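# Fold the sock's toe back onto its foot

## Task

Turn the toe end of the sock back over itself so that it lies on top of the foot or heel part; dropping the folded flap so it settles there is allowed. Finish by releasing the sock and moving the grippers away. The fold only counts if it stays in place without the robot holding it.

## Robot and tools

Robot: two six-joint arms, left_arm and right_arm, each with a two-finger parallel gripper. Joint order for every arm, in commands and in every per-joint list of a result: waist (joint1), shoulder (joint2), elbow (joint3), wrist pitch (joint4), wrist yaw (joint5), wrist roll (joint6). Stated joint ranges in radians: waist -2.618 to 3.054, shoulder 0.000 to 3.142, elbow 0.000 to 3.142, wrist pitch -1.571 to 1.571, wrist yaw -1.571 to 1.571, wrist roll -2.094 to 2.094. The true end of a joint may differ from these by up to 0.036 rad.

Scene frame: origin at table-top height, midway between the arms and a few centimetres behind the near table edge; +x points out across the table, +z up, and left_arm sits on the +y side (base near y=+0.273), right_arm on the -y side (near y=-0.274). The names left and right refer to the arms, not to image sides. Each gripper's fingers extend along its own +z and close along its y. The reported end_effector_position (metres) is the point between the finger pads, just behind the tips; end_effector_quat_wxyz is its orientation. Reported hand positions can be somewhat off, especially when the arm is stretched out.

Command row: one flat list of 14 numbers covering both arms, always all 14 even if one arm stays still. Order: left_arm's six joint values then its gripper opening, then right_arm's six joint values then its opening. Joint values are scaled offsets in [-1, 1], not angles to reach: 1.0 equals 1.202 rad for the waist, 1.258 for the shoulder, 1.238 for the elbow, 2.073 for wrist pitch, 2.022 for wrist yaw and for wrist roll. The opening value is absolute: +1 fully open (about 0.087 m between pads), -1 closed.

execute_actions(actions): a list of up to 15 actions, run one after another. Each action is a table of up to 15 rows; each row lasts one control step of 1/30 s, and if fewer than 15 rows are given the final row is repeated to fill the 15 steps. Joint offsets in every row count from the angles the arm had when that action began (for the first action, the angles last reported), not from the previous row. An empty list moves nothing and just returns the state and images. If any action would push a joint more than 0.036 rad beyond its range, that action is rejected for both arms; if the first action does so, or any action is malformed, the whole call is rejected.

move(target, speed, blocking): target is one 14-number row as above, with joint offsets counted from the Joint positions in the latest result that showed them. All joints travel together and arrive at the same moment, so the hand follows a curve. speed (rad/s, 0.01 to 2, default 0.5) caps the joint with the longest way to go; a move lasts between 0.5 and 10 s and is cut off at 10 s. It does not avoid obstacles or the other arm. The result adds a move: line giving the ending (done, off_target, moving, held, fault), limits=held or limits=none, and each arm's joint furthest from its target. With blocking=false the call returns after 0.5 s; then use wait or stop before sending new motion.

wait(seconds): 0 to 10 s; arms keep their last command; returns early if a running move ends. stop(): brakes a running move; fingers keep moving. zoom_image(camera, region): region [x0, y0, x1, y1] in pixels, at most 504 by 504, cameras cam_head_left, cam_head_right, cam_high, cam_low, cam_left_wrist, cam_right_wrist (all 504x504). read_manual(section): licence texts only. finished_scene(scene): ends the current scene, given its number; it cannot be undone.

Results: per-arm gripper pose; Joint positions (rad, then pad gap in m) and Joint velocities; Joint targets (where joints are being driven now); grip_measured (opening on the command scale); joint torques (offset and noisy); step readings for action calls, with HELD marking steps where an arm was held back. Notes such as joint sent to its limit, joint command not followed (clearance check altered targets), FAULT, MOTOR HOT and OVER-TEMPERATURE FAULT may appear.

Motion behaviour: joint speed is capped, so big changes can take several actions. Per step, each joint's target stays within a fixed lead of its measured angle (0.202 waist, 0.258 shoulder, 0.238 elbow, 0.573 wrist pitch, 0.522 wrist yaw and roll), and targets are pulled back if they would shift the hand more than 70 mm. Friction may leave a joint up to about 0.031 rad short; smaller commands may not move it. Faster contact strikes harder, and aiming further past a contact presses harder.

Gripping: to hold the sock, command an opening about 0.02 below grip_measured; less grips more softly. Pad force is about 20 N; quick closing squeezes harder.

Avoid: dropping or slipping the cloth unintentionally, slamming into the table, hard pushes, arms hitting each other, and the fixture bar and plate behind the bases (up to about 3 cm above the table, no warning on contact). Holding loads heats motors; at 90 °C an arm is stopped for 10 s, at 100 °C it goes limp and falls. At the end, open both grippers and lift them away so the fold rests on its own.

Each tool is called by a JSON object that holds its "name" and its "arguments".

## Session

{"name": "execute_actions", "arguments": {"actions": []}}

Scene clock: 0.00 s.
left_arm: end_effector_position=(+0.3834, +0.2835, +0.3816) grip_measured=+1.000 end_effector_quat_wxyz=(+0.712, -0.012, +0.702, +0.015) | right_arm: end_effector_position=(+0.3933, -0.2726, +0.3658) grip_measured=+0.999 end_effector_quat_wxyz=(+0.702, +0.007, +0.712, +0.003)
Joint names: [waist, shoulder, elbow, wrist pitch, wrist yaw, wrist roll]
Joint positions: left_arm=[ 0.004  1.033  1.04   0.006 -0.014  0.002  0.087] | right_arm=[-0.003  1.039  1.032  0.009  0.015  0.014  0.087]
Joint velocities: left_arm=[ 0.002 -0.007 -0.007 -0.007  0.051 -0.022  0.   ] | right_arm=[-0.002  0.007 -0.007 -0.007 -0.037 -0.007  0.001]
Joint torques (N m, as the arm reports them, + toward a larger angle): no reading
Motor temperatures (°C, as the motors report them): left_arm=[26 28 29 28 28 27] | right_arm=[26 28 26 25 27 26]
Joint targets: left_arm=[0.004 1.033 1.040 0.006 -0.014 0.002] | right_arm=[-0.003 1.039 1.032 0.009 0.015 0.014]

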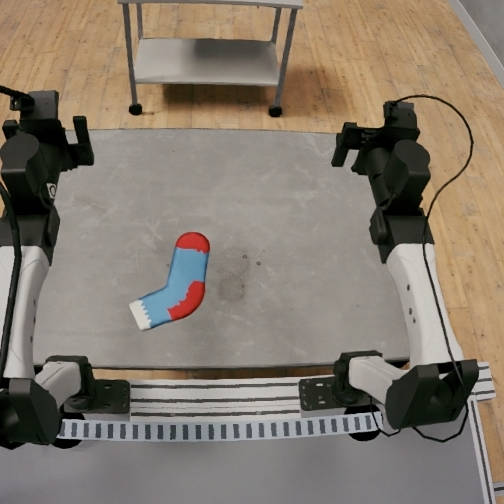

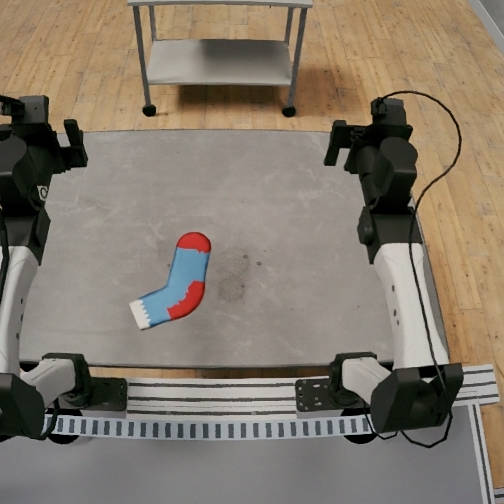

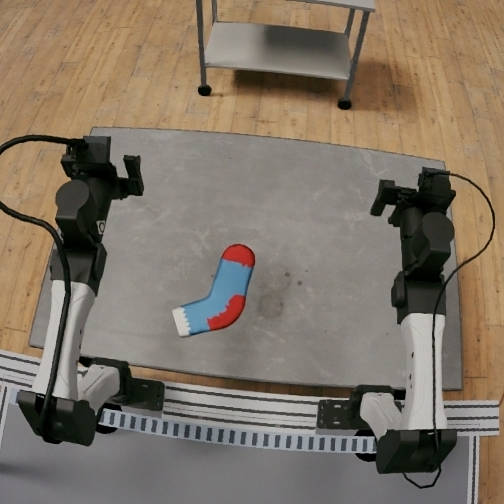

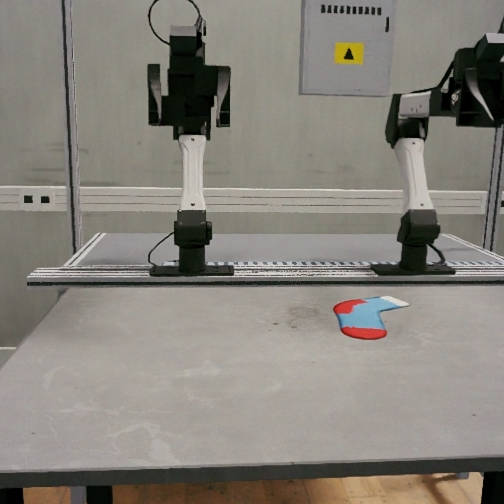

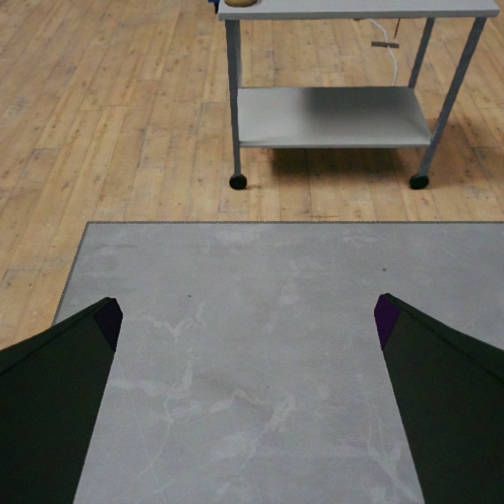

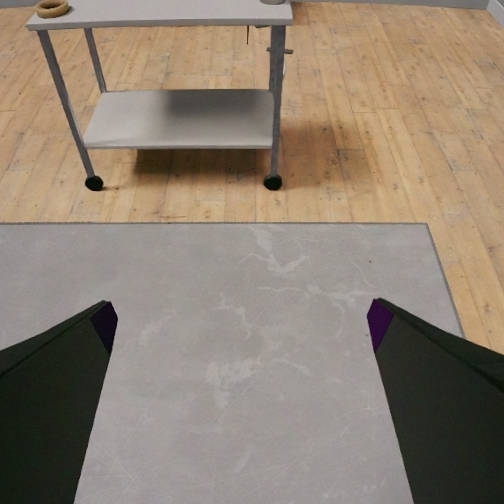

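{"name": "move", "arguments": {"target": [-0.455,0.934,0.711,-0.491,0.007,0,1,0,0,0,0,0,0,1], "speed": 1.0}}

Scene clock: 44.70 s.
left_arm: end_effector_position=(+0.4015, +0.0425, +0.0809) grip_measured=+1.000 end_effector_quat_wxyz=(+0.140, +0.258, +0.955, -0.036) | right_arm: end_effector_position=(+0.3932, -0.2726, +0.3652) grip_measured=+0.999 end_effector_quat_wxyz=(+0.701, +0.007, +0.713, +0.003)
Joint names: [waist, shoulder, elbow, wrist pitch, wrist yaw, wrist roll]
Joint positions: left_arm=[-0.546  2.2    1.908 -0.99  -0.002  0.002  0.087] | right_arm=[-0.003  1.039  1.032  0.006  0.015  0.014  0.087]
Joint velocities: left_arm=[ 0.027 -0.012 -0.007 -0.125 -0.022  0.007  0.   ] | right_arm=[ 0.002  0.012 -0.007 -0.095 -0.007  0.037  0.   ]
Joint torques (N m, as the arm reports them, + toward a larger angle): left_arm=[  0.59 -11.98   9.72   0.69  -0.08   0.04] | right_arm=[-0.01 -2.91  8.63  1.67  0.02  0.16]
Motor temperatures (°C, as the motors report them): left_arm=[26 29 36 36 28 27] | right_arm=[26 28 30 30 27 26]
Joint targets: left_arm=[-0.544 2.208 1.920 -1.012 0.000 0.002] | right_arm=[-0.003 1.039 1.032 0.009 0.015 0.014]
move: off_target (left_arm); limits=none; left_arm: farthest joint: the wrist pitch, 0.022 radians from its target (1.017 radians at the start); right_arm: farthest joint: the wrist pitch, 0.003 radians from its target (0.001 radians at the start)
camera_calibration (this result's frames):
cam_left_wrist: T_world_to_cam=[[-0.516463, -0.856307, -0.00213831, 0.240322], [-0.709692, 0.426635, 0.560642, 0.240398], [-0.47917, 0.291068, -0.828055, 0.388533], [0, 0, 0, 1]] pos_world=[0.480899, -0.00986244, 0.187463]
cam_right_wrist: T_world_to_cam=[[-0.014134, -0.9999, -0.000200514, -0.271427], [-0.774025, 0.0110681, -0.633059, 0.562376], [0.632998, -0.00879247, -0.774104, 0.168554], [0, 0, 0, 1]] pos_world=[0.324762, -0.276142, 0.486441]

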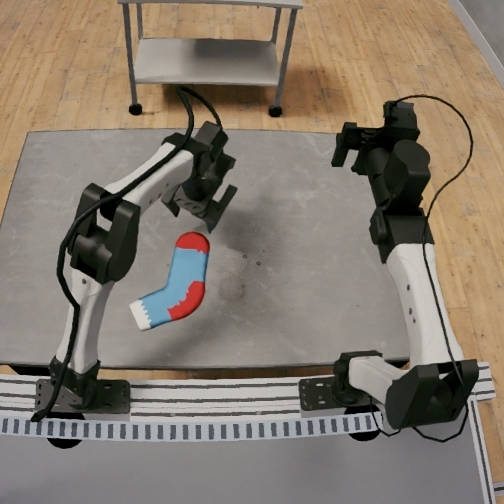

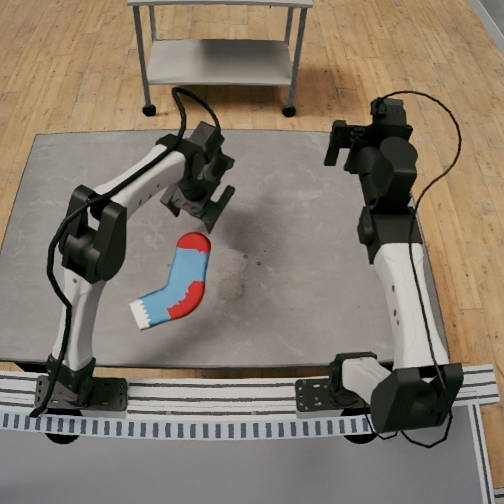

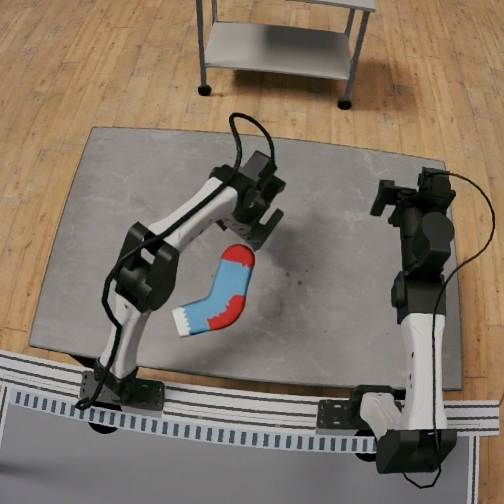

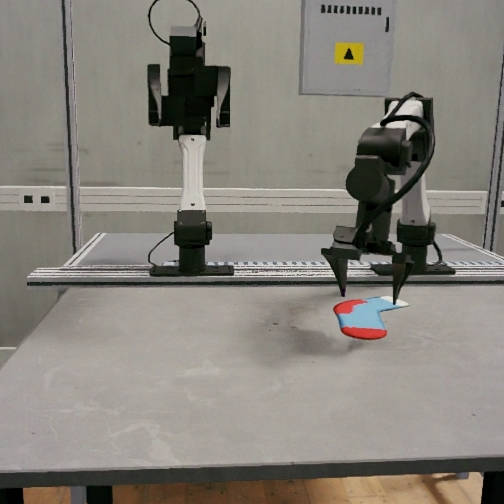

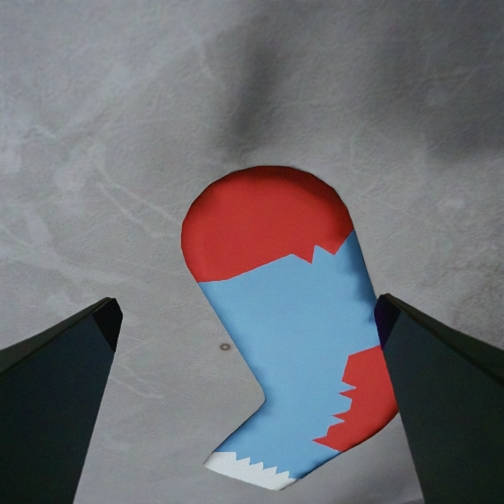

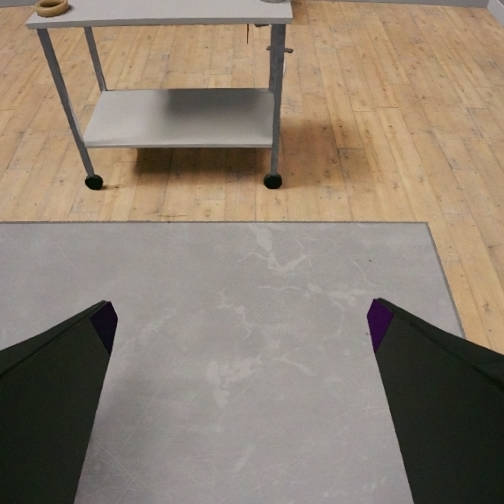

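{"name": "move", "arguments": {"target": [-0.022,0.048,-0.1155,0.089,0,0,1,0,0,0,0,0,0,1], "speed": 0.3}}

{"name": "zoom_image", "arguments": {"camera": "cam_low", "region": [300,250,440,360]}}

Scene clock: 55.80 s.
left_arm: end_effector_position=(+0.4023, +0.0321, +0.0329) grip_measured=+1.000 end_effector_quat_wxyz=(+0.145, +0.267, +0.952, -0.038) | right_arm: end_effector_position=(+0.3932, -0.2726, +0.3650) grip_measured=+0.999 end_effector_quat_wxyz=(+0.701, +0.007, +0.713, +0.003)
Joint names: [waist, shoulder, elbow, wrist pitch, wrist yaw, wrist roll]
Joint positions: left_arm=[-0.565  2.242  1.784 -0.813 -0.002  0.002  0.087] | right_arm=[-0.003  1.039  1.032  0.005  0.015  0.014  0.087]
Joint velocities: left_arm=[ 0.012 -0.002 -0.007 -0.022 -0.051 -0.037  0.   ] | right_arm=[-0.012 -0.012 -0.012 -0.007 -0.066 -0.066 -0.   ]
Joint torques (N m, as the arm reports them, + toward a larger angle): left_arm=[ -0.37 -11.29   6.6    0.96  -0.1   -0.01] | right_arm=[-0.01 -2.91  8.63  1.66  0.02  0.16]
Motor temperatures (°C, as the motors report them): left_arm=[26 35 36 34 28 27] | right_arm=[26 28 31 31 27 26]
Joint targets: left_arm=[-0.573 2.260 1.765 -0.805 -0.002 0.002] | right_arm=[-0.003 1.039 1.032 0.006 0.015 0.014]
move: done; limits=none; left_arm: farthest joint: the elbow, 0.019 radians from its target (0.143 radians at the start); right_arm: farthest joint: the wrist pitch, 0.001 radians from its target (0.000 radians at the start)
camera_calibration (this result's frames):
cam_left_wrist: T_world_to_cam=[[-0.532377, -0.846504, -0.00232874, 0.237835], [-0.706649, 0.442903, 0.551801, 0.270824], [-0.46607, 0.295412, -0.833973, 0.347007], [0, 0, 0, 1]] pos_world=[0.479725, -0.0211304, 0.140507]
cam_right_wrist: T_world_to_cam=[[-0.0141326, -0.9999, -0.000173458, -0.271438], [-0.774749, 0.01106, -0.632173, 0.562114], [0.632111, -0.00879985, -0.774827, 0.168978], [0, 0, 0, 1]] pos_world=[0.324848, -0.276141, 0.486235]

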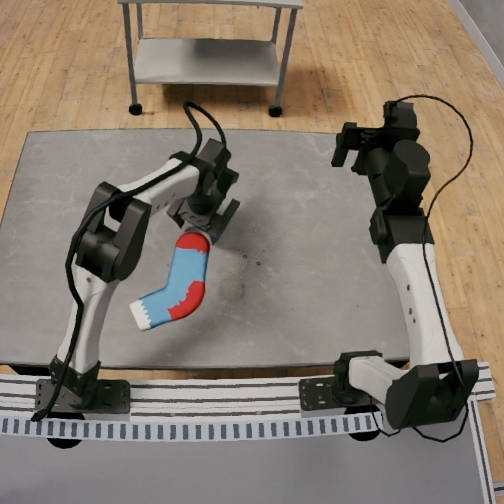

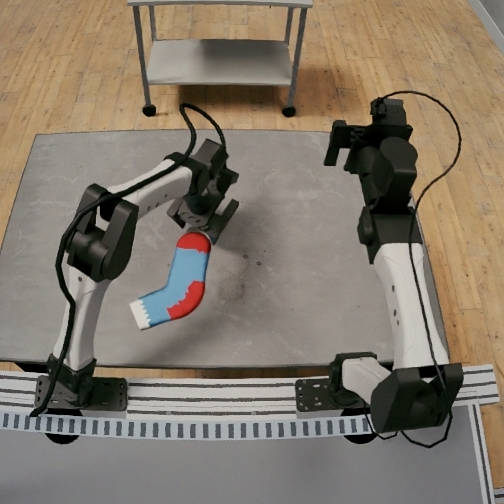

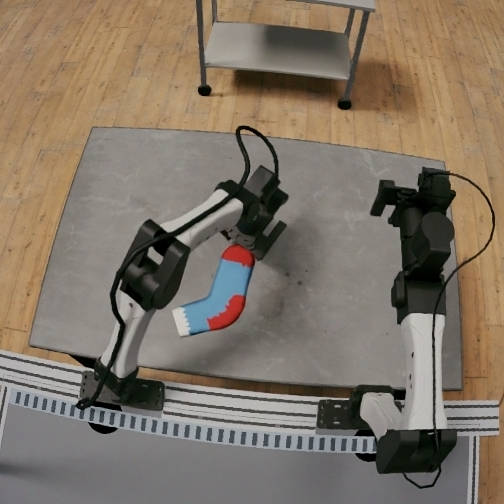

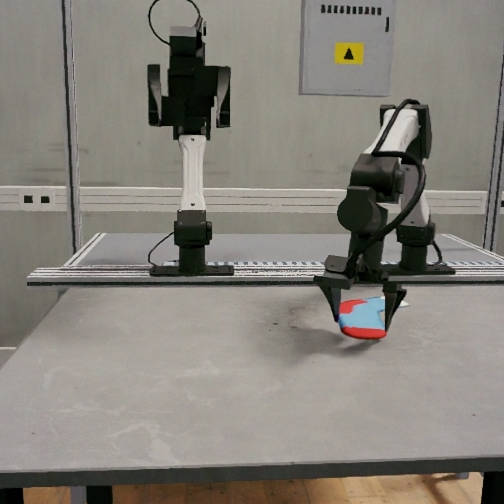

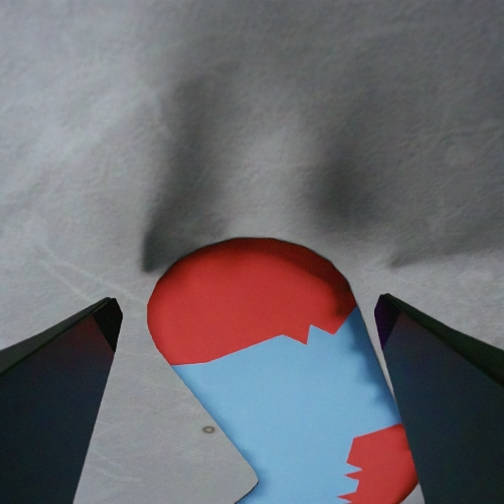

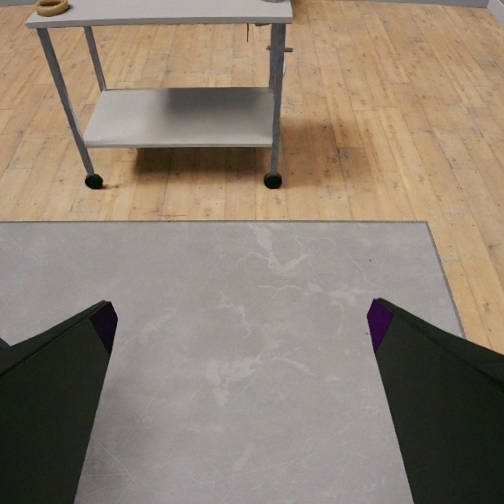

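Region (300, 250, 440, 360) of cam_low's 504x504 image, scaled by 3.600, with more detail than that image has; it fills the top 396 rows of this view, and the rest is white.

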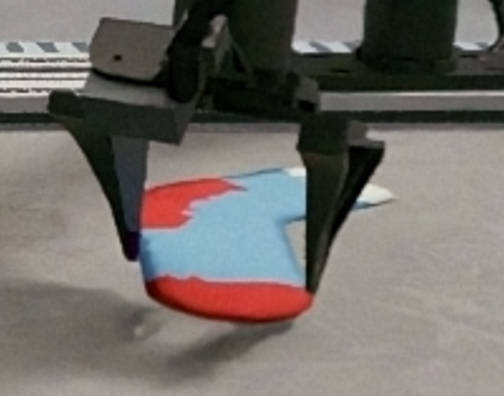

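{"name": "move", "arguments": {"target": [0,0.05,-0.032,0,0,0,1,0,0,0,0,0,0,1], "speed": 0.1}}

{"name": "zoom_image", "arguments": {"camera": "cam_low", "region": [300,250,440,360]}}

Scene clock: 62.20 s.
left_arm: end_effector_position=(+0.3970, +0.0355, +0.0161) grip_measured=+1.000 end_effector_quat_wxyz=(+0.126, +0.268, +0.955, -0.032) | right_arm: end_effector_position=(+0.3931, -0.2726, +0.3647) grip_measured=+0.999 end_effector_quat_wxyz=(+0.700, +0.007, +0.714, +0.003)
Joint names: [waist, shoulder, elbow, wrist pitch, wrist yaw, wrist roll]
Joint positions: left_arm=[-0.565  2.273  1.772 -0.81  -0.003  0.003  0.087] | right_arm=[-0.003  1.039  1.032  0.004  0.015  0.014  0.087]
Joint velocities: left_arm=[-0.017 -0.007 -0.017  0.022  0.022  0.037  0.   ] | right_arm=[-0.022 -0.017  0.007 -0.037 -0.051 -0.022 -0.   ]
Joint torques (N m, as the arm reports them, + toward a larger angle): left_arm=[  0.35 -10.01   5.66   0.86  -0.06   0.02] | right_arm=[ 0.   -2.91  8.63  1.66  0.02  0.16]
Motor temperatures (°C, as the motors report them): left_arm=[26 37 36 34 28 27] | right_arm=[26 28 31 31 27 26]
Joint targets: left_arm=[-0.565 2.305 1.744 -0.813 -0.002 0.002] | right_arm=[-0.003 1.039 1.032 0.005 0.015 0.014]
move: off_target (left_arm); limits=none; left_arm: farthest joint: the shoulder, 0.032 radians from its target (0.062 radians at the start); right_arm: farthest joint: the wrist pitch, 0.001 radians from its target (0.000 radians at the start)
camera_calibration (this result's frames):
cam_left_wrist: T_world_to_cam=[[-0.532984, -0.846119, -0.00333698, 0.238096], [-0.687411, 0.430705, 0.584773, 0.267102], [-0.49335, 0.313969, -0.81119, 0.33932], [0, 0, 0, 1]] pos_world=[0.477915, -0.0201205, 0.119854]
cam_right_wrist: T_world_to_cam=[[-0.0141311, -0.9999, -0.000146402, -0.271449], [-0.775472, 0.0110518, -0.631286, 0.561851], [0.631224, -0.00880724, -0.77555, 0.169401], [0, 0, 0, 1]] pos_world=[0.324934, -0.27614, 0.486028]

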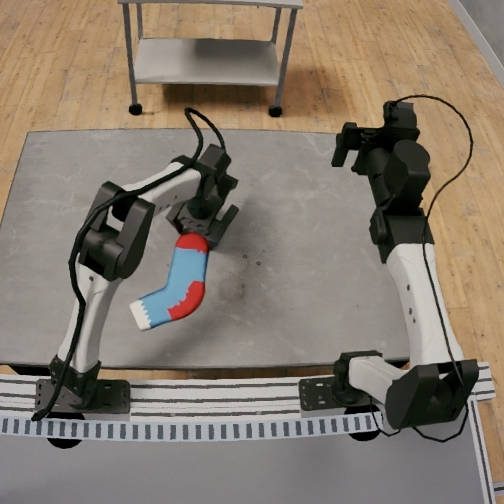

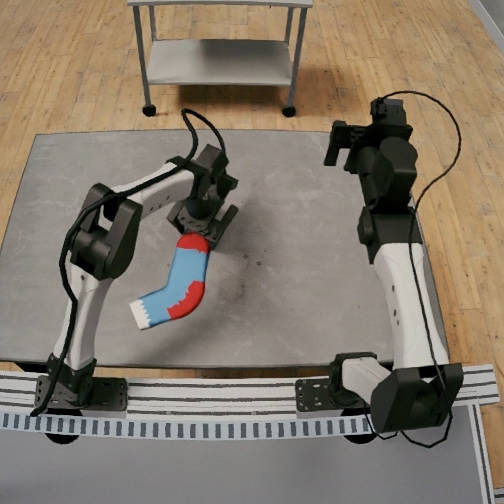

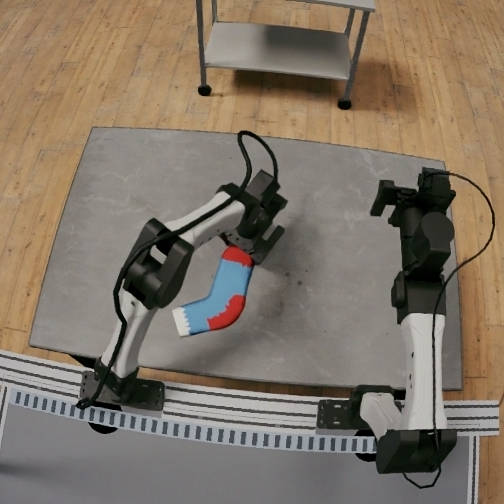

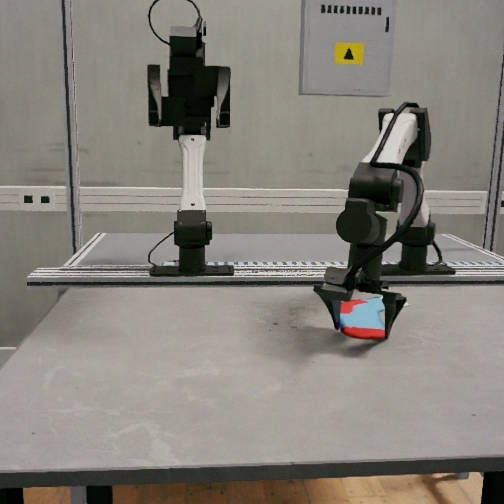

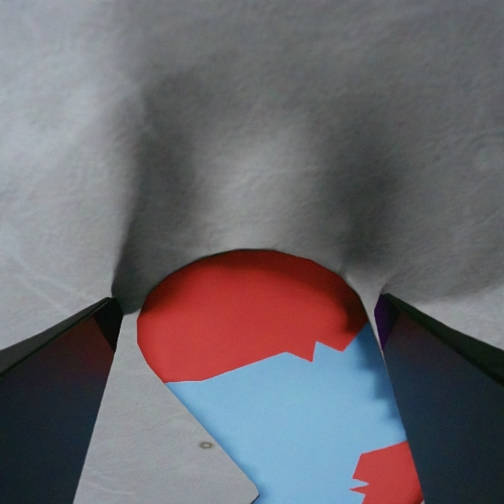

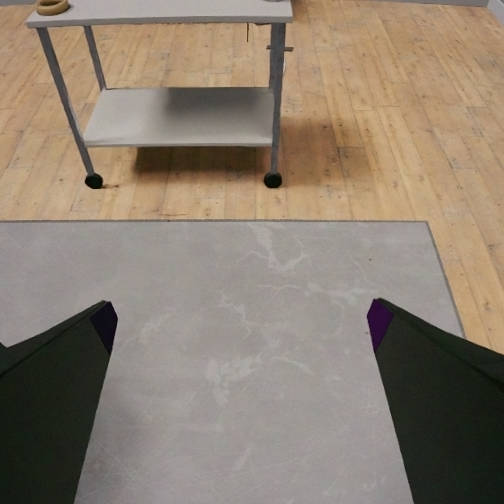

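Region (300, 250, 440, 360) of cam_low's 504x504 image, scaled by 3.600, with more detail than that image has; it fills the top 396 rows of this view, and the rest is white.

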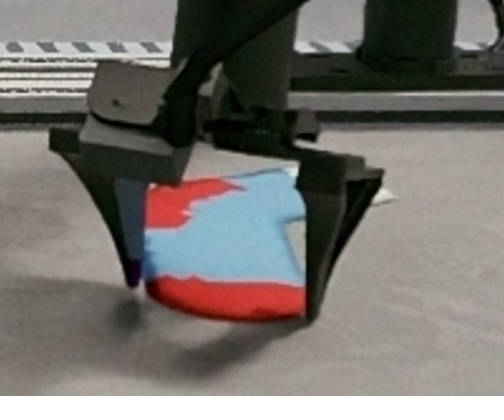

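The fingertips are touching the table on either side of the toe, so I'll close them gradually.

{"name": "execute_actions", "arguments": {"actions": [[[0,0.02,-0.018,0,0,0,0.9,0,0,0,0,0,0,1],[0,0.02,-0.018,0,0,0,0.8,0,0,0,0,0,0,1],[0,0.02,-0.018,0,0,0,0.7,0,0,0,0,0,0,1],[0,0.02,-0.018,0,0,0,0.6,0,0,0,0,0,0,1],[0,0.02,-0.018,0,0,0,0.5,0,0,0,0,0,0,1],[0,0.02,-0.018,0,0,0,0.4,0,0,0,0,0,0,1],[0,0.02,-0.018,0,0,0,0.3,0,0,0,0,0,0,1]],[[0,0.02,-0.018,0,0,0,0.2,0,0,0,0,0,0,1],[0,0.02,-0.018,0,0,0,0.1,0,0,0,0,0,0,1],[0,0.02,-0.018,0,0,0,0,0,0,0,0,0,0,1],[0,0.02,-0.018,0,0,0,-0.1,0,0,0,0,0,0,1],[0,0.02,-0.018,0,0,0,-0.2,0,0,0,0,0,0,1],[0,0.02,-0.018,0,0,0,-0.3,0,0,0,0,0,0,1],[0,0.02,-0.018,0,0,0,-0.4,0,0,0,0,0,0,1]],[[0,0.02,-0.018,0,0,0,-0.5,0,0,0,0,0,0,1],[0,0.02,-0.018,0,0,0,-0.6,0,0,0,0,0,0,1],[0,0.02,-0.018,0,0,0,-0.7,0,0,0,0,0,0,1],[0,0.02,-0.018,0,0,0,-0.75,0,0,0,0,0,0,1],[0,0.02,-0.018,0,0,0,-0.8,0,0,0,0,0,0,1],[0,0.02,-0.018,0,0,0,-0.85,0,0,0,0,0,0,1],[0,0.02,-0.018,0,0,0,-0.9,0,0,0,0,0,0,1]]]}}

Scene clock: 80.47 s.
left_arm: end_effector_position=(+0.3980, +0.0370, +0.0161) grip_measured=-0.897 end_effector_quat_wxyz=(+0.127, +0.268, +0.955, -0.028) | right_arm: end_effector_position=(+0.3929, -0.2726, +0.3637) grip_measured=+0.999 end_effector_quat_wxyz=(+0.699, +0.007, +0.715, +0.003)
Joint names: [waist, shoulder, elbow, wrist pitch, wrist yaw, wrist roll]
Joint positions: left_arm=[-0.565  2.273  1.772 -0.81  -0.011  0.004  0.005] | right_arm=[-0.003  1.039  1.032  0.     0.015  0.014  0.087]
Joint velocities: left_arm=[-0.007 -0.017 -0.002 -0.037 -0.037  0.066  0.   ] | right_arm=[-0.002 -0.007  0.007 -0.051  0.022 -0.037 -0.001]
Joint torques (N m, as the arm reports them, + toward a larger angle): left_arm=[  0.26 -10.71   6.2    0.78  -0.11   0.05] | right_arm=[-0.01 -2.91  8.62  1.66  0.02  0.16]
Motor temperatures (°C, as the motors report them): left_arm=[26 40 35 33 28 27] | right_arm=[26 28 31 32 27 26]
Joint targets: left_arm=[-0.565 2.299 1.750 -0.810 -0.011 0.004] | right_arm=[-0.003 1.039 1.032 0.001 0.015 0.014]
Step readings (joint positions; steps 1 to 15: 1st action; 16 to 30: 2nd action; 31 to 45: 3rd action):
0: left_arm=[-0.565 2.273 1.772 -0.810 -0.003 0.003] | right_arm=[-0.003 1.039 1.032 0.004 0.015 0.014]
1: left_arm=[-0.565 2.273 1.772 -0.810 -0.008 0.004] | right_arm=[-0.003 1.039 1.032 0.004 0.015 0.014]
2: left_arm=[-0.565 2.273 1.772 -0.810 -0.011 0.004] | right_arm=[-0.003 1.039 1.032 0.004 0.015 0.014]
4: left_arm=[-0.565 2.273 1.772 -0.810 -0.011 0.004] | right_arm=[-0.003 1.039 1.032 0.003 0.015 0.014]
8: left_arm=[-0.565 2.273 1.772 -0.810 -0.011 0.004] | right_arm=[-0.003 1.039 1.032 0.003 0.015 0.014]
15: left_arm=[-0.565 2.273 1.772 -0.810 -0.011 0.004] | right_arm=[-0.003 1.039 1.032 0.003 0.015 0.014]
16: left_arm=[-0.565 2.273 1.772 -0.810 -0.011 0.004] | right_arm=[-0.003 1.039 1.032 0.003 0.015 0.014]
17: left_arm=[-0.565 2.273 1.772 -0.810 -0.011 0.004] | right_arm=[-0.003 1.039 1.032 0.003 0.015 0.014]
19: left_arm=[-0.565 2.273 1.772 -0.810 -0.011 0.004] | right_arm=[-0.003 1.039 1.032 0.002 0.015 0.014]
23: left_arm=[-0.565 2.273 1.772 -0.810 -0.011 0.004] | right_arm=[-0.003 1.039 1.032 0.002 0.015 0.014]
30: left_arm=[-0.565 2.273 1.772 -0.810 -0.011 0.004] | right_arm=[-0.003 1.039 1.032 0.002 0.015 0.014]
31: left_arm=[-0.565 2.273 1.772 -0.810 -0.011 0.004] | right_arm=[-0.003 1.039 1.032 0.001 0.015 0.014]
32: left_arm=[-0.565 2.273 1.772 -0.810 -0.011 0.004] | right_arm=[-0.003 1.039 1.032 0.001 0.015 0.014]
34: left_arm=[-0.565 2.273 1.772 -0.810 -0.011 0.004] | right_arm=[-0.003 1.039 1.032 0.001 0.015 0.014]
38: left_arm=[-0.565 2.273 1.772 -0.810 -0.011 0.004] | right_arm=[-0.003 1.039 1.032 0.001 0.015 0.014]
45: Joint positions above
camera_calibration (this result's frames):
cam_left_wrist: T_world_to_cam=[[-0.531494, -0.846986, -0.0113766, 0.23947], [-0.690771, 0.425616, 0.58454, 0.268671], [-0.490255, 0.318538, -0.811285, 0.337971], [0, 0, 0, 1]] pos_world=[0.478559, -0.0191799, 0.119867]
cam_right_wrist: T_world_to_cam=[[-0.014126, -0.9999, -0.0000562303, -0.271487], [-0.777874, 0.0110247, -0.628324, 0.560973], [0.628261, -0.00883194, -0.777952, 0.17081], [0, 0, 0, 1]] pos_world=[0.325219, -0.276136, 0.485339]

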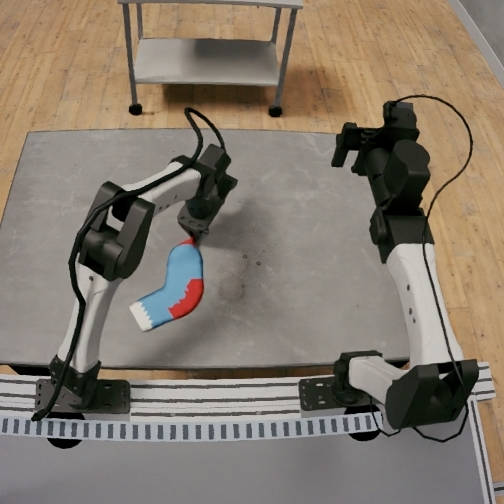

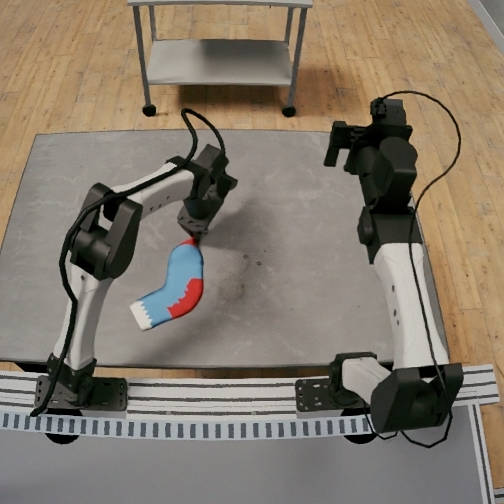

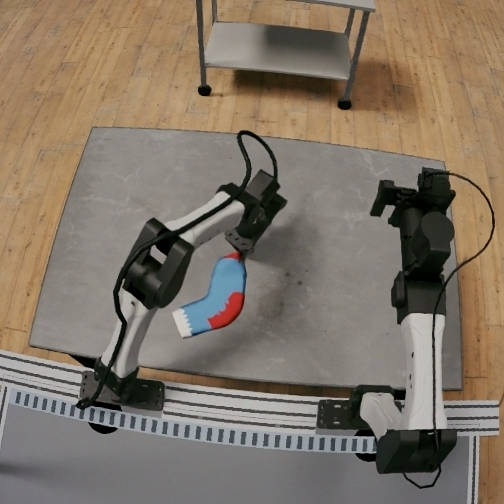

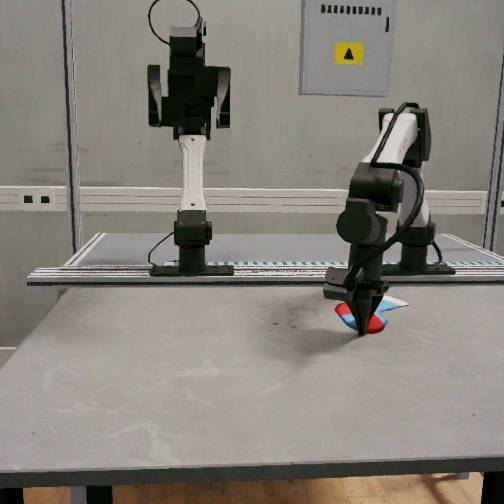

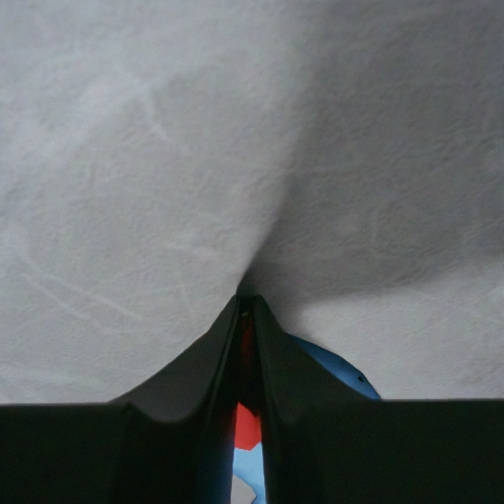

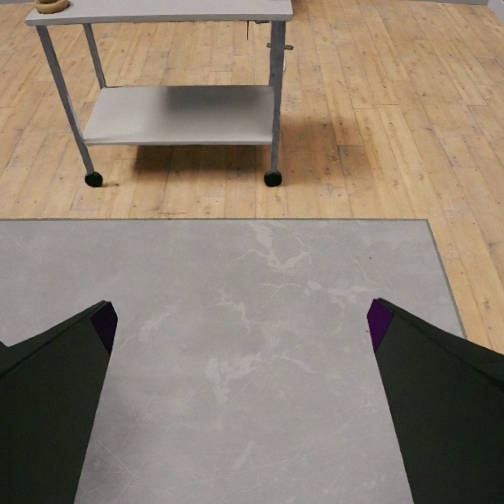

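{"name": "move", "arguments": {"target": [0,-0.12,-0.07,0,0,0,-0.97,0,0,0,0,0,0,1], "speed": 0.15}}

{"name": "zoom_image", "arguments": {"camera": "cam_low", "region": [300,250,440,360]}}

{"name": "zoom_image", "arguments": {"camera": "cam_head_right", "region": [120,200,260,340]}}

Scene clock: 89.20 s.
left_arm: end_effector_position=(+0.3934, +0.0396, +0.0627) grip_measured=-0.917 end_effector_quat_wxyz=(+0.168, +0.266, +0.948, -0.040) | right_arm: end_effector_position=(+0.3929, -0.2726, +0.3634) grip_measured=+0.999 end_effector_quat_wxyz=(+0.699, +0.007, +0.716, +0.003)
Joint names: [waist, shoulder, elbow, wrist pitch, wrist yaw, wrist roll]
Joint positions: left_arm=[-0.565  2.127  1.71  -0.809 -0.011  0.004  0.004] | right_arm=[-0.003  1.039  1.032 -0.001  0.015  0.014  0.087]
Joint velocities: left_arm=[-0.007 -0.007  0.017 -0.007  0.007  0.022 -0.001] | right_arm=[-0.017 -0.002  0.017  0.051 -0.007 -0.022 -0.001]
Joint torques (N m, as the arm reports them, + toward a larger angle): left_arm=[  0.33 -12.28   6.29   0.98  -0.09   0.03] | right_arm=[-0.01 -2.91  8.63  1.66  0.02  0.16]
Motor temperatures (°C, as the motors report them): left_arm=[26 42 35 33 28 27] | right_arm=[26 29 32 32 27 26]
Joint targets: left_arm=[-0.565 2.122 1.686 -0.810 -0.011 0.004] | right_arm=[-0.003 1.039 1.032 0.000 0.015 0.014]
move: off_target (left_arm); limits=none; left_arm: farthest joint: the elbow, 0.025 radians from its target (0.087 radians at the start); right_arm: farthest joint: the wrist pitch, 0.001 radians from its target (0.000 radians at the start)
camera_calibration (this result's frames):
cam_left_wrist: T_world_to_cam=[[-0.530771, -0.84742, -0.0127019, 0.23963], [-0.730832, 0.450056, 0.513162, 0.256381], [-0.429147, 0.281654, -0.858198, 0.353033], [0, 0, 0, 1]] pos_world=[0.466063, -0.0117521, 0.17445]
cam_right_wrist: T_world_to_cam=[[-0.0141244, -0.9999, -0.0000291827, -0.271498], [-0.778593, 0.0110165, -0.627433, 0.560709], [0.627371, -0.00883937, -0.778671, 0.171232], [0, 0, 0, 1]] pos_world=[0.325303, -0.276135, 0.485132]

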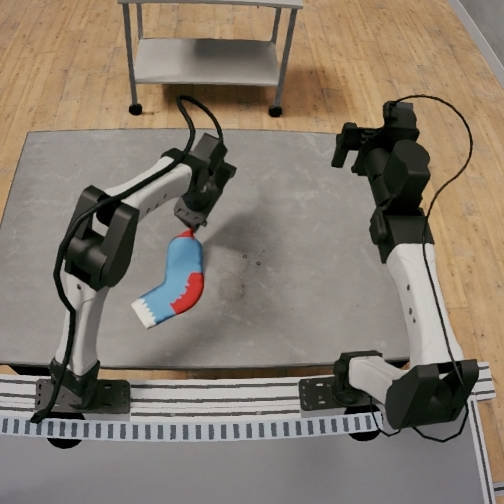

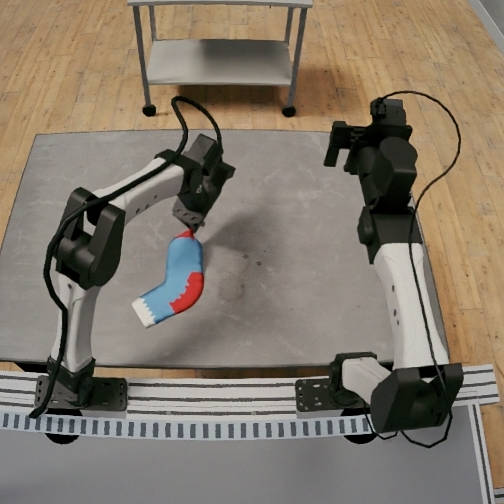

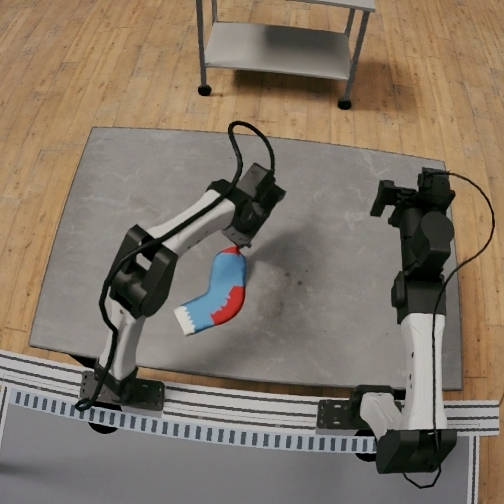

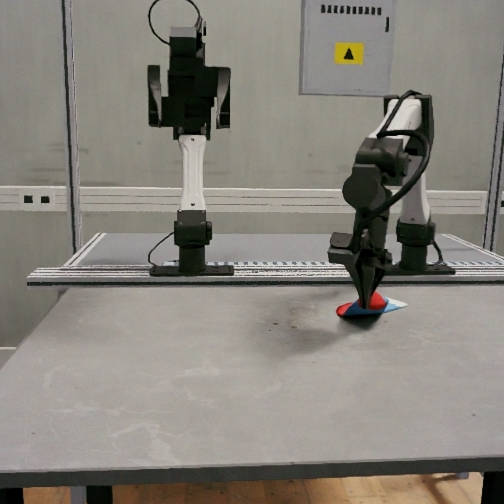

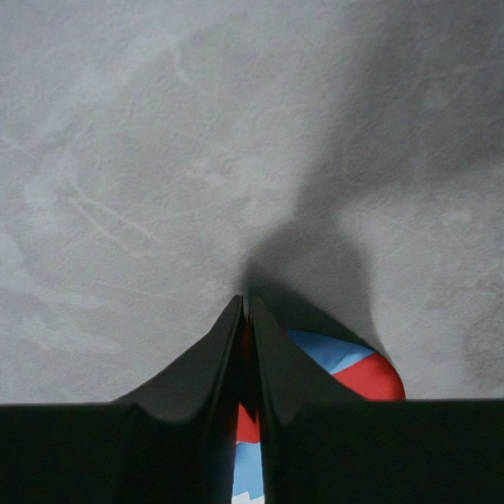

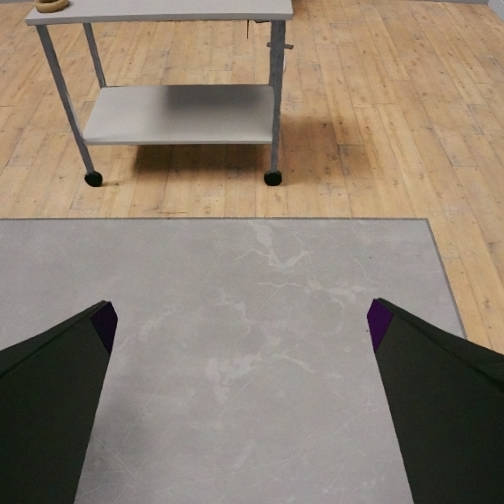

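Region (300, 250, 440, 360) of cam_low's 504x504 image, scaled by 3.600, with more detail than that image has; it fills the top 396 rows of this view, and the rest is white.

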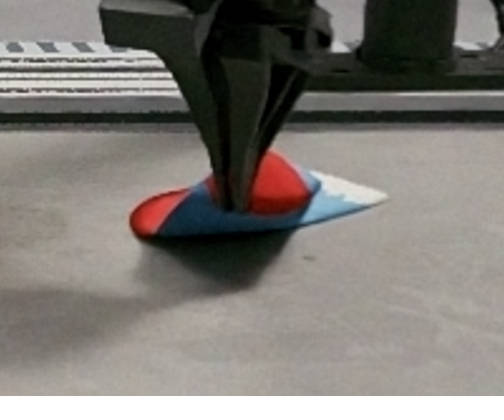

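Region (120, 200, 260, 340) of cam_head_right's 504x504 image, scaled by 3.600, with more detail than that image has.

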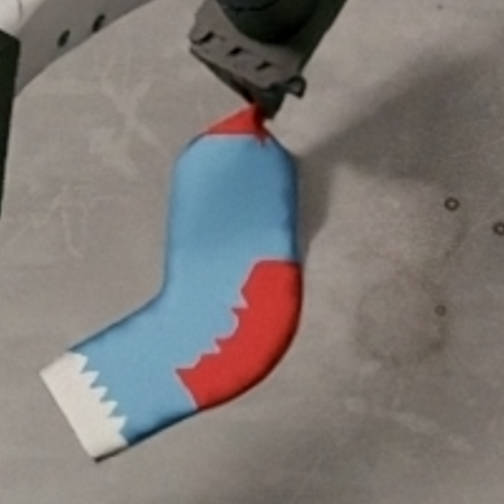

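{"name": "move", "arguments": {"target": [-0.05,-0.472,-0.60,0.271,0,0,-0.97,0,0,0,0,0,0,1], "speed": 0.5}}

{"name": "zoom_image", "arguments": {"camera": "cam_low", "region": [300,220,440,360]}}

Scene clock: 98.30 s.
left_arm: end_effector_position=(+0.3338, +0.0519, +0.1098) grip_measured=-0.917 end_effector_quat_wxyz=(+0.361, +0.272, +0.886, -0.103) | right_arm: end_effector_position=(+0.3928, -0.2726, +0.3632) grip_measured=+0.999 end_effector_quat_wxyz=(+0.698, +0.007, +0.716, +0.003)
Joint names: [waist, shoulder, elbow, wrist pitch, wrist yaw, wrist roll]
Joint positions: left_arm=[-0.616  1.542  0.991 -0.251 -0.011  0.004  0.004] | right_arm=[-0.003  1.039  1.032 -0.002  0.015  0.014  0.087]
Joint velocities: left_arm=[-0.002 -0.012 -0.022  0.007 -0.007 -0.007  0.   ] | right_arm=[-0.017 -0.012  0.022 -0.037 -0.007 -0.037  0.   ]
Joint torques (N m, as the arm reports them, + toward a larger angle): left_arm=[-0.51 -7.72  6.94  1.69 -0.07  0.  ] | right_arm=[-0.02 -2.9   8.62  1.66  0.02  0.16]
Motor temperatures (°C, as the motors report them): left_arm=[26 44 34 33 28 27] | right_arm=[26 29 32 33 27 26]
Joint targets: left_arm=[-0.625 1.533 0.968 -0.247 -0.011 0.004] | right_arm=[-0.003 1.039 1.032 -0.001 0.015 0.014]
move: off_target (left_arm); limits=none; left_arm: farthest joint: the elbow, 0.024 radians from its target (0.743 radians at the start); right_arm: farthest joint: the wrist pitch, 0.001 radians from its target (0.000 radians at the start)
camera_calibration (this result's frames):
cam_left_wrist: T_world_to_cam=[[-0.568693, -0.822353, -0.0179984, 0.230964], [-0.818147, 0.563253, 0.115673, 0.250062], [-0.0849866, 0.0805079, -0.993124, 0.274742], [0, 0, 0, 1]] pos_world=[0.359285, 0.0269672, 0.248084]
cam_right_wrist: T_world_to_cam=[[-0.0141227, -0.9999, -0.0000021369, -0.27151], [-0.77931, 0.0110084, -0.626542, 0.560444], [0.626479, -0.00884682, -0.779388, 0.171653], [0, 0, 0, 1]] pos_world=[0.325388, -0.276134, 0.484925]

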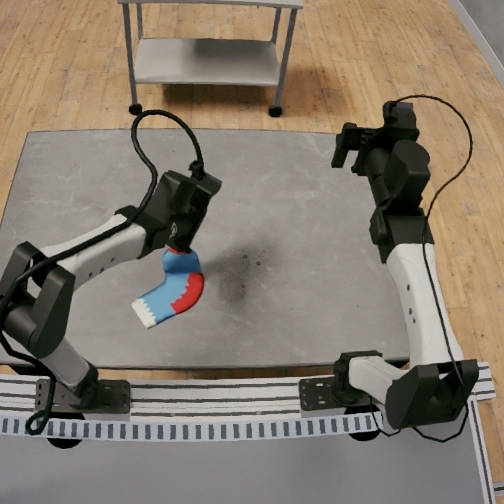

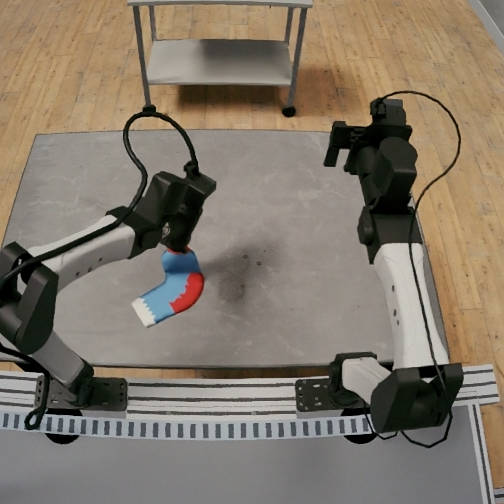

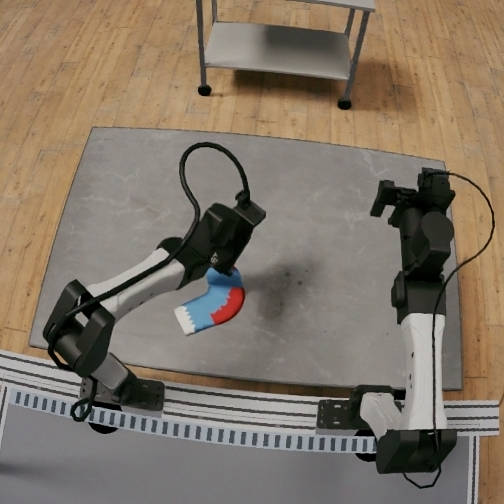

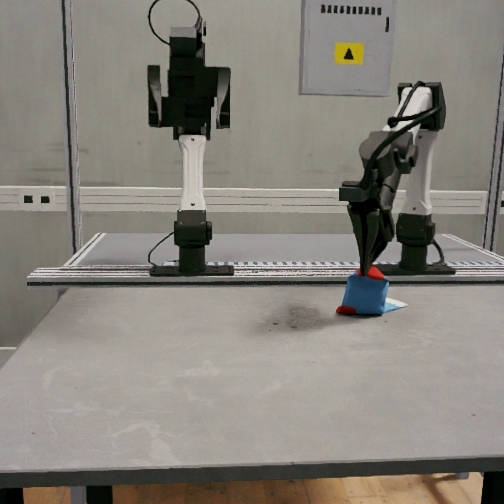

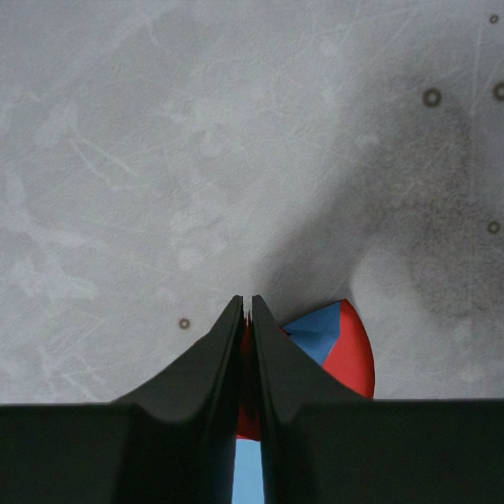

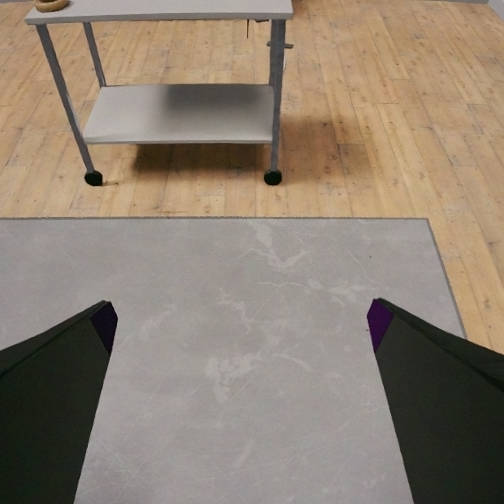

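Region (300, 220, 440, 360) of cam_low's 504x504 image, scaled by 3.600, with more detail than that image has.

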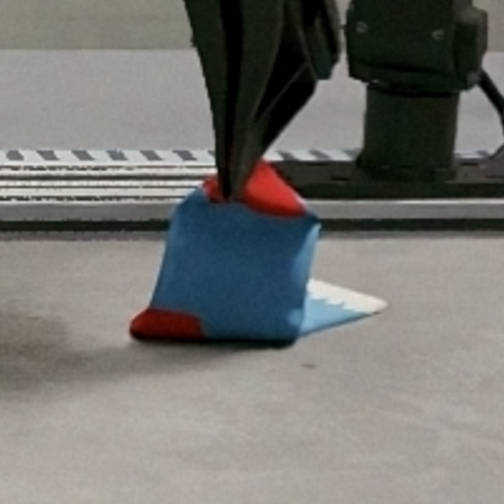

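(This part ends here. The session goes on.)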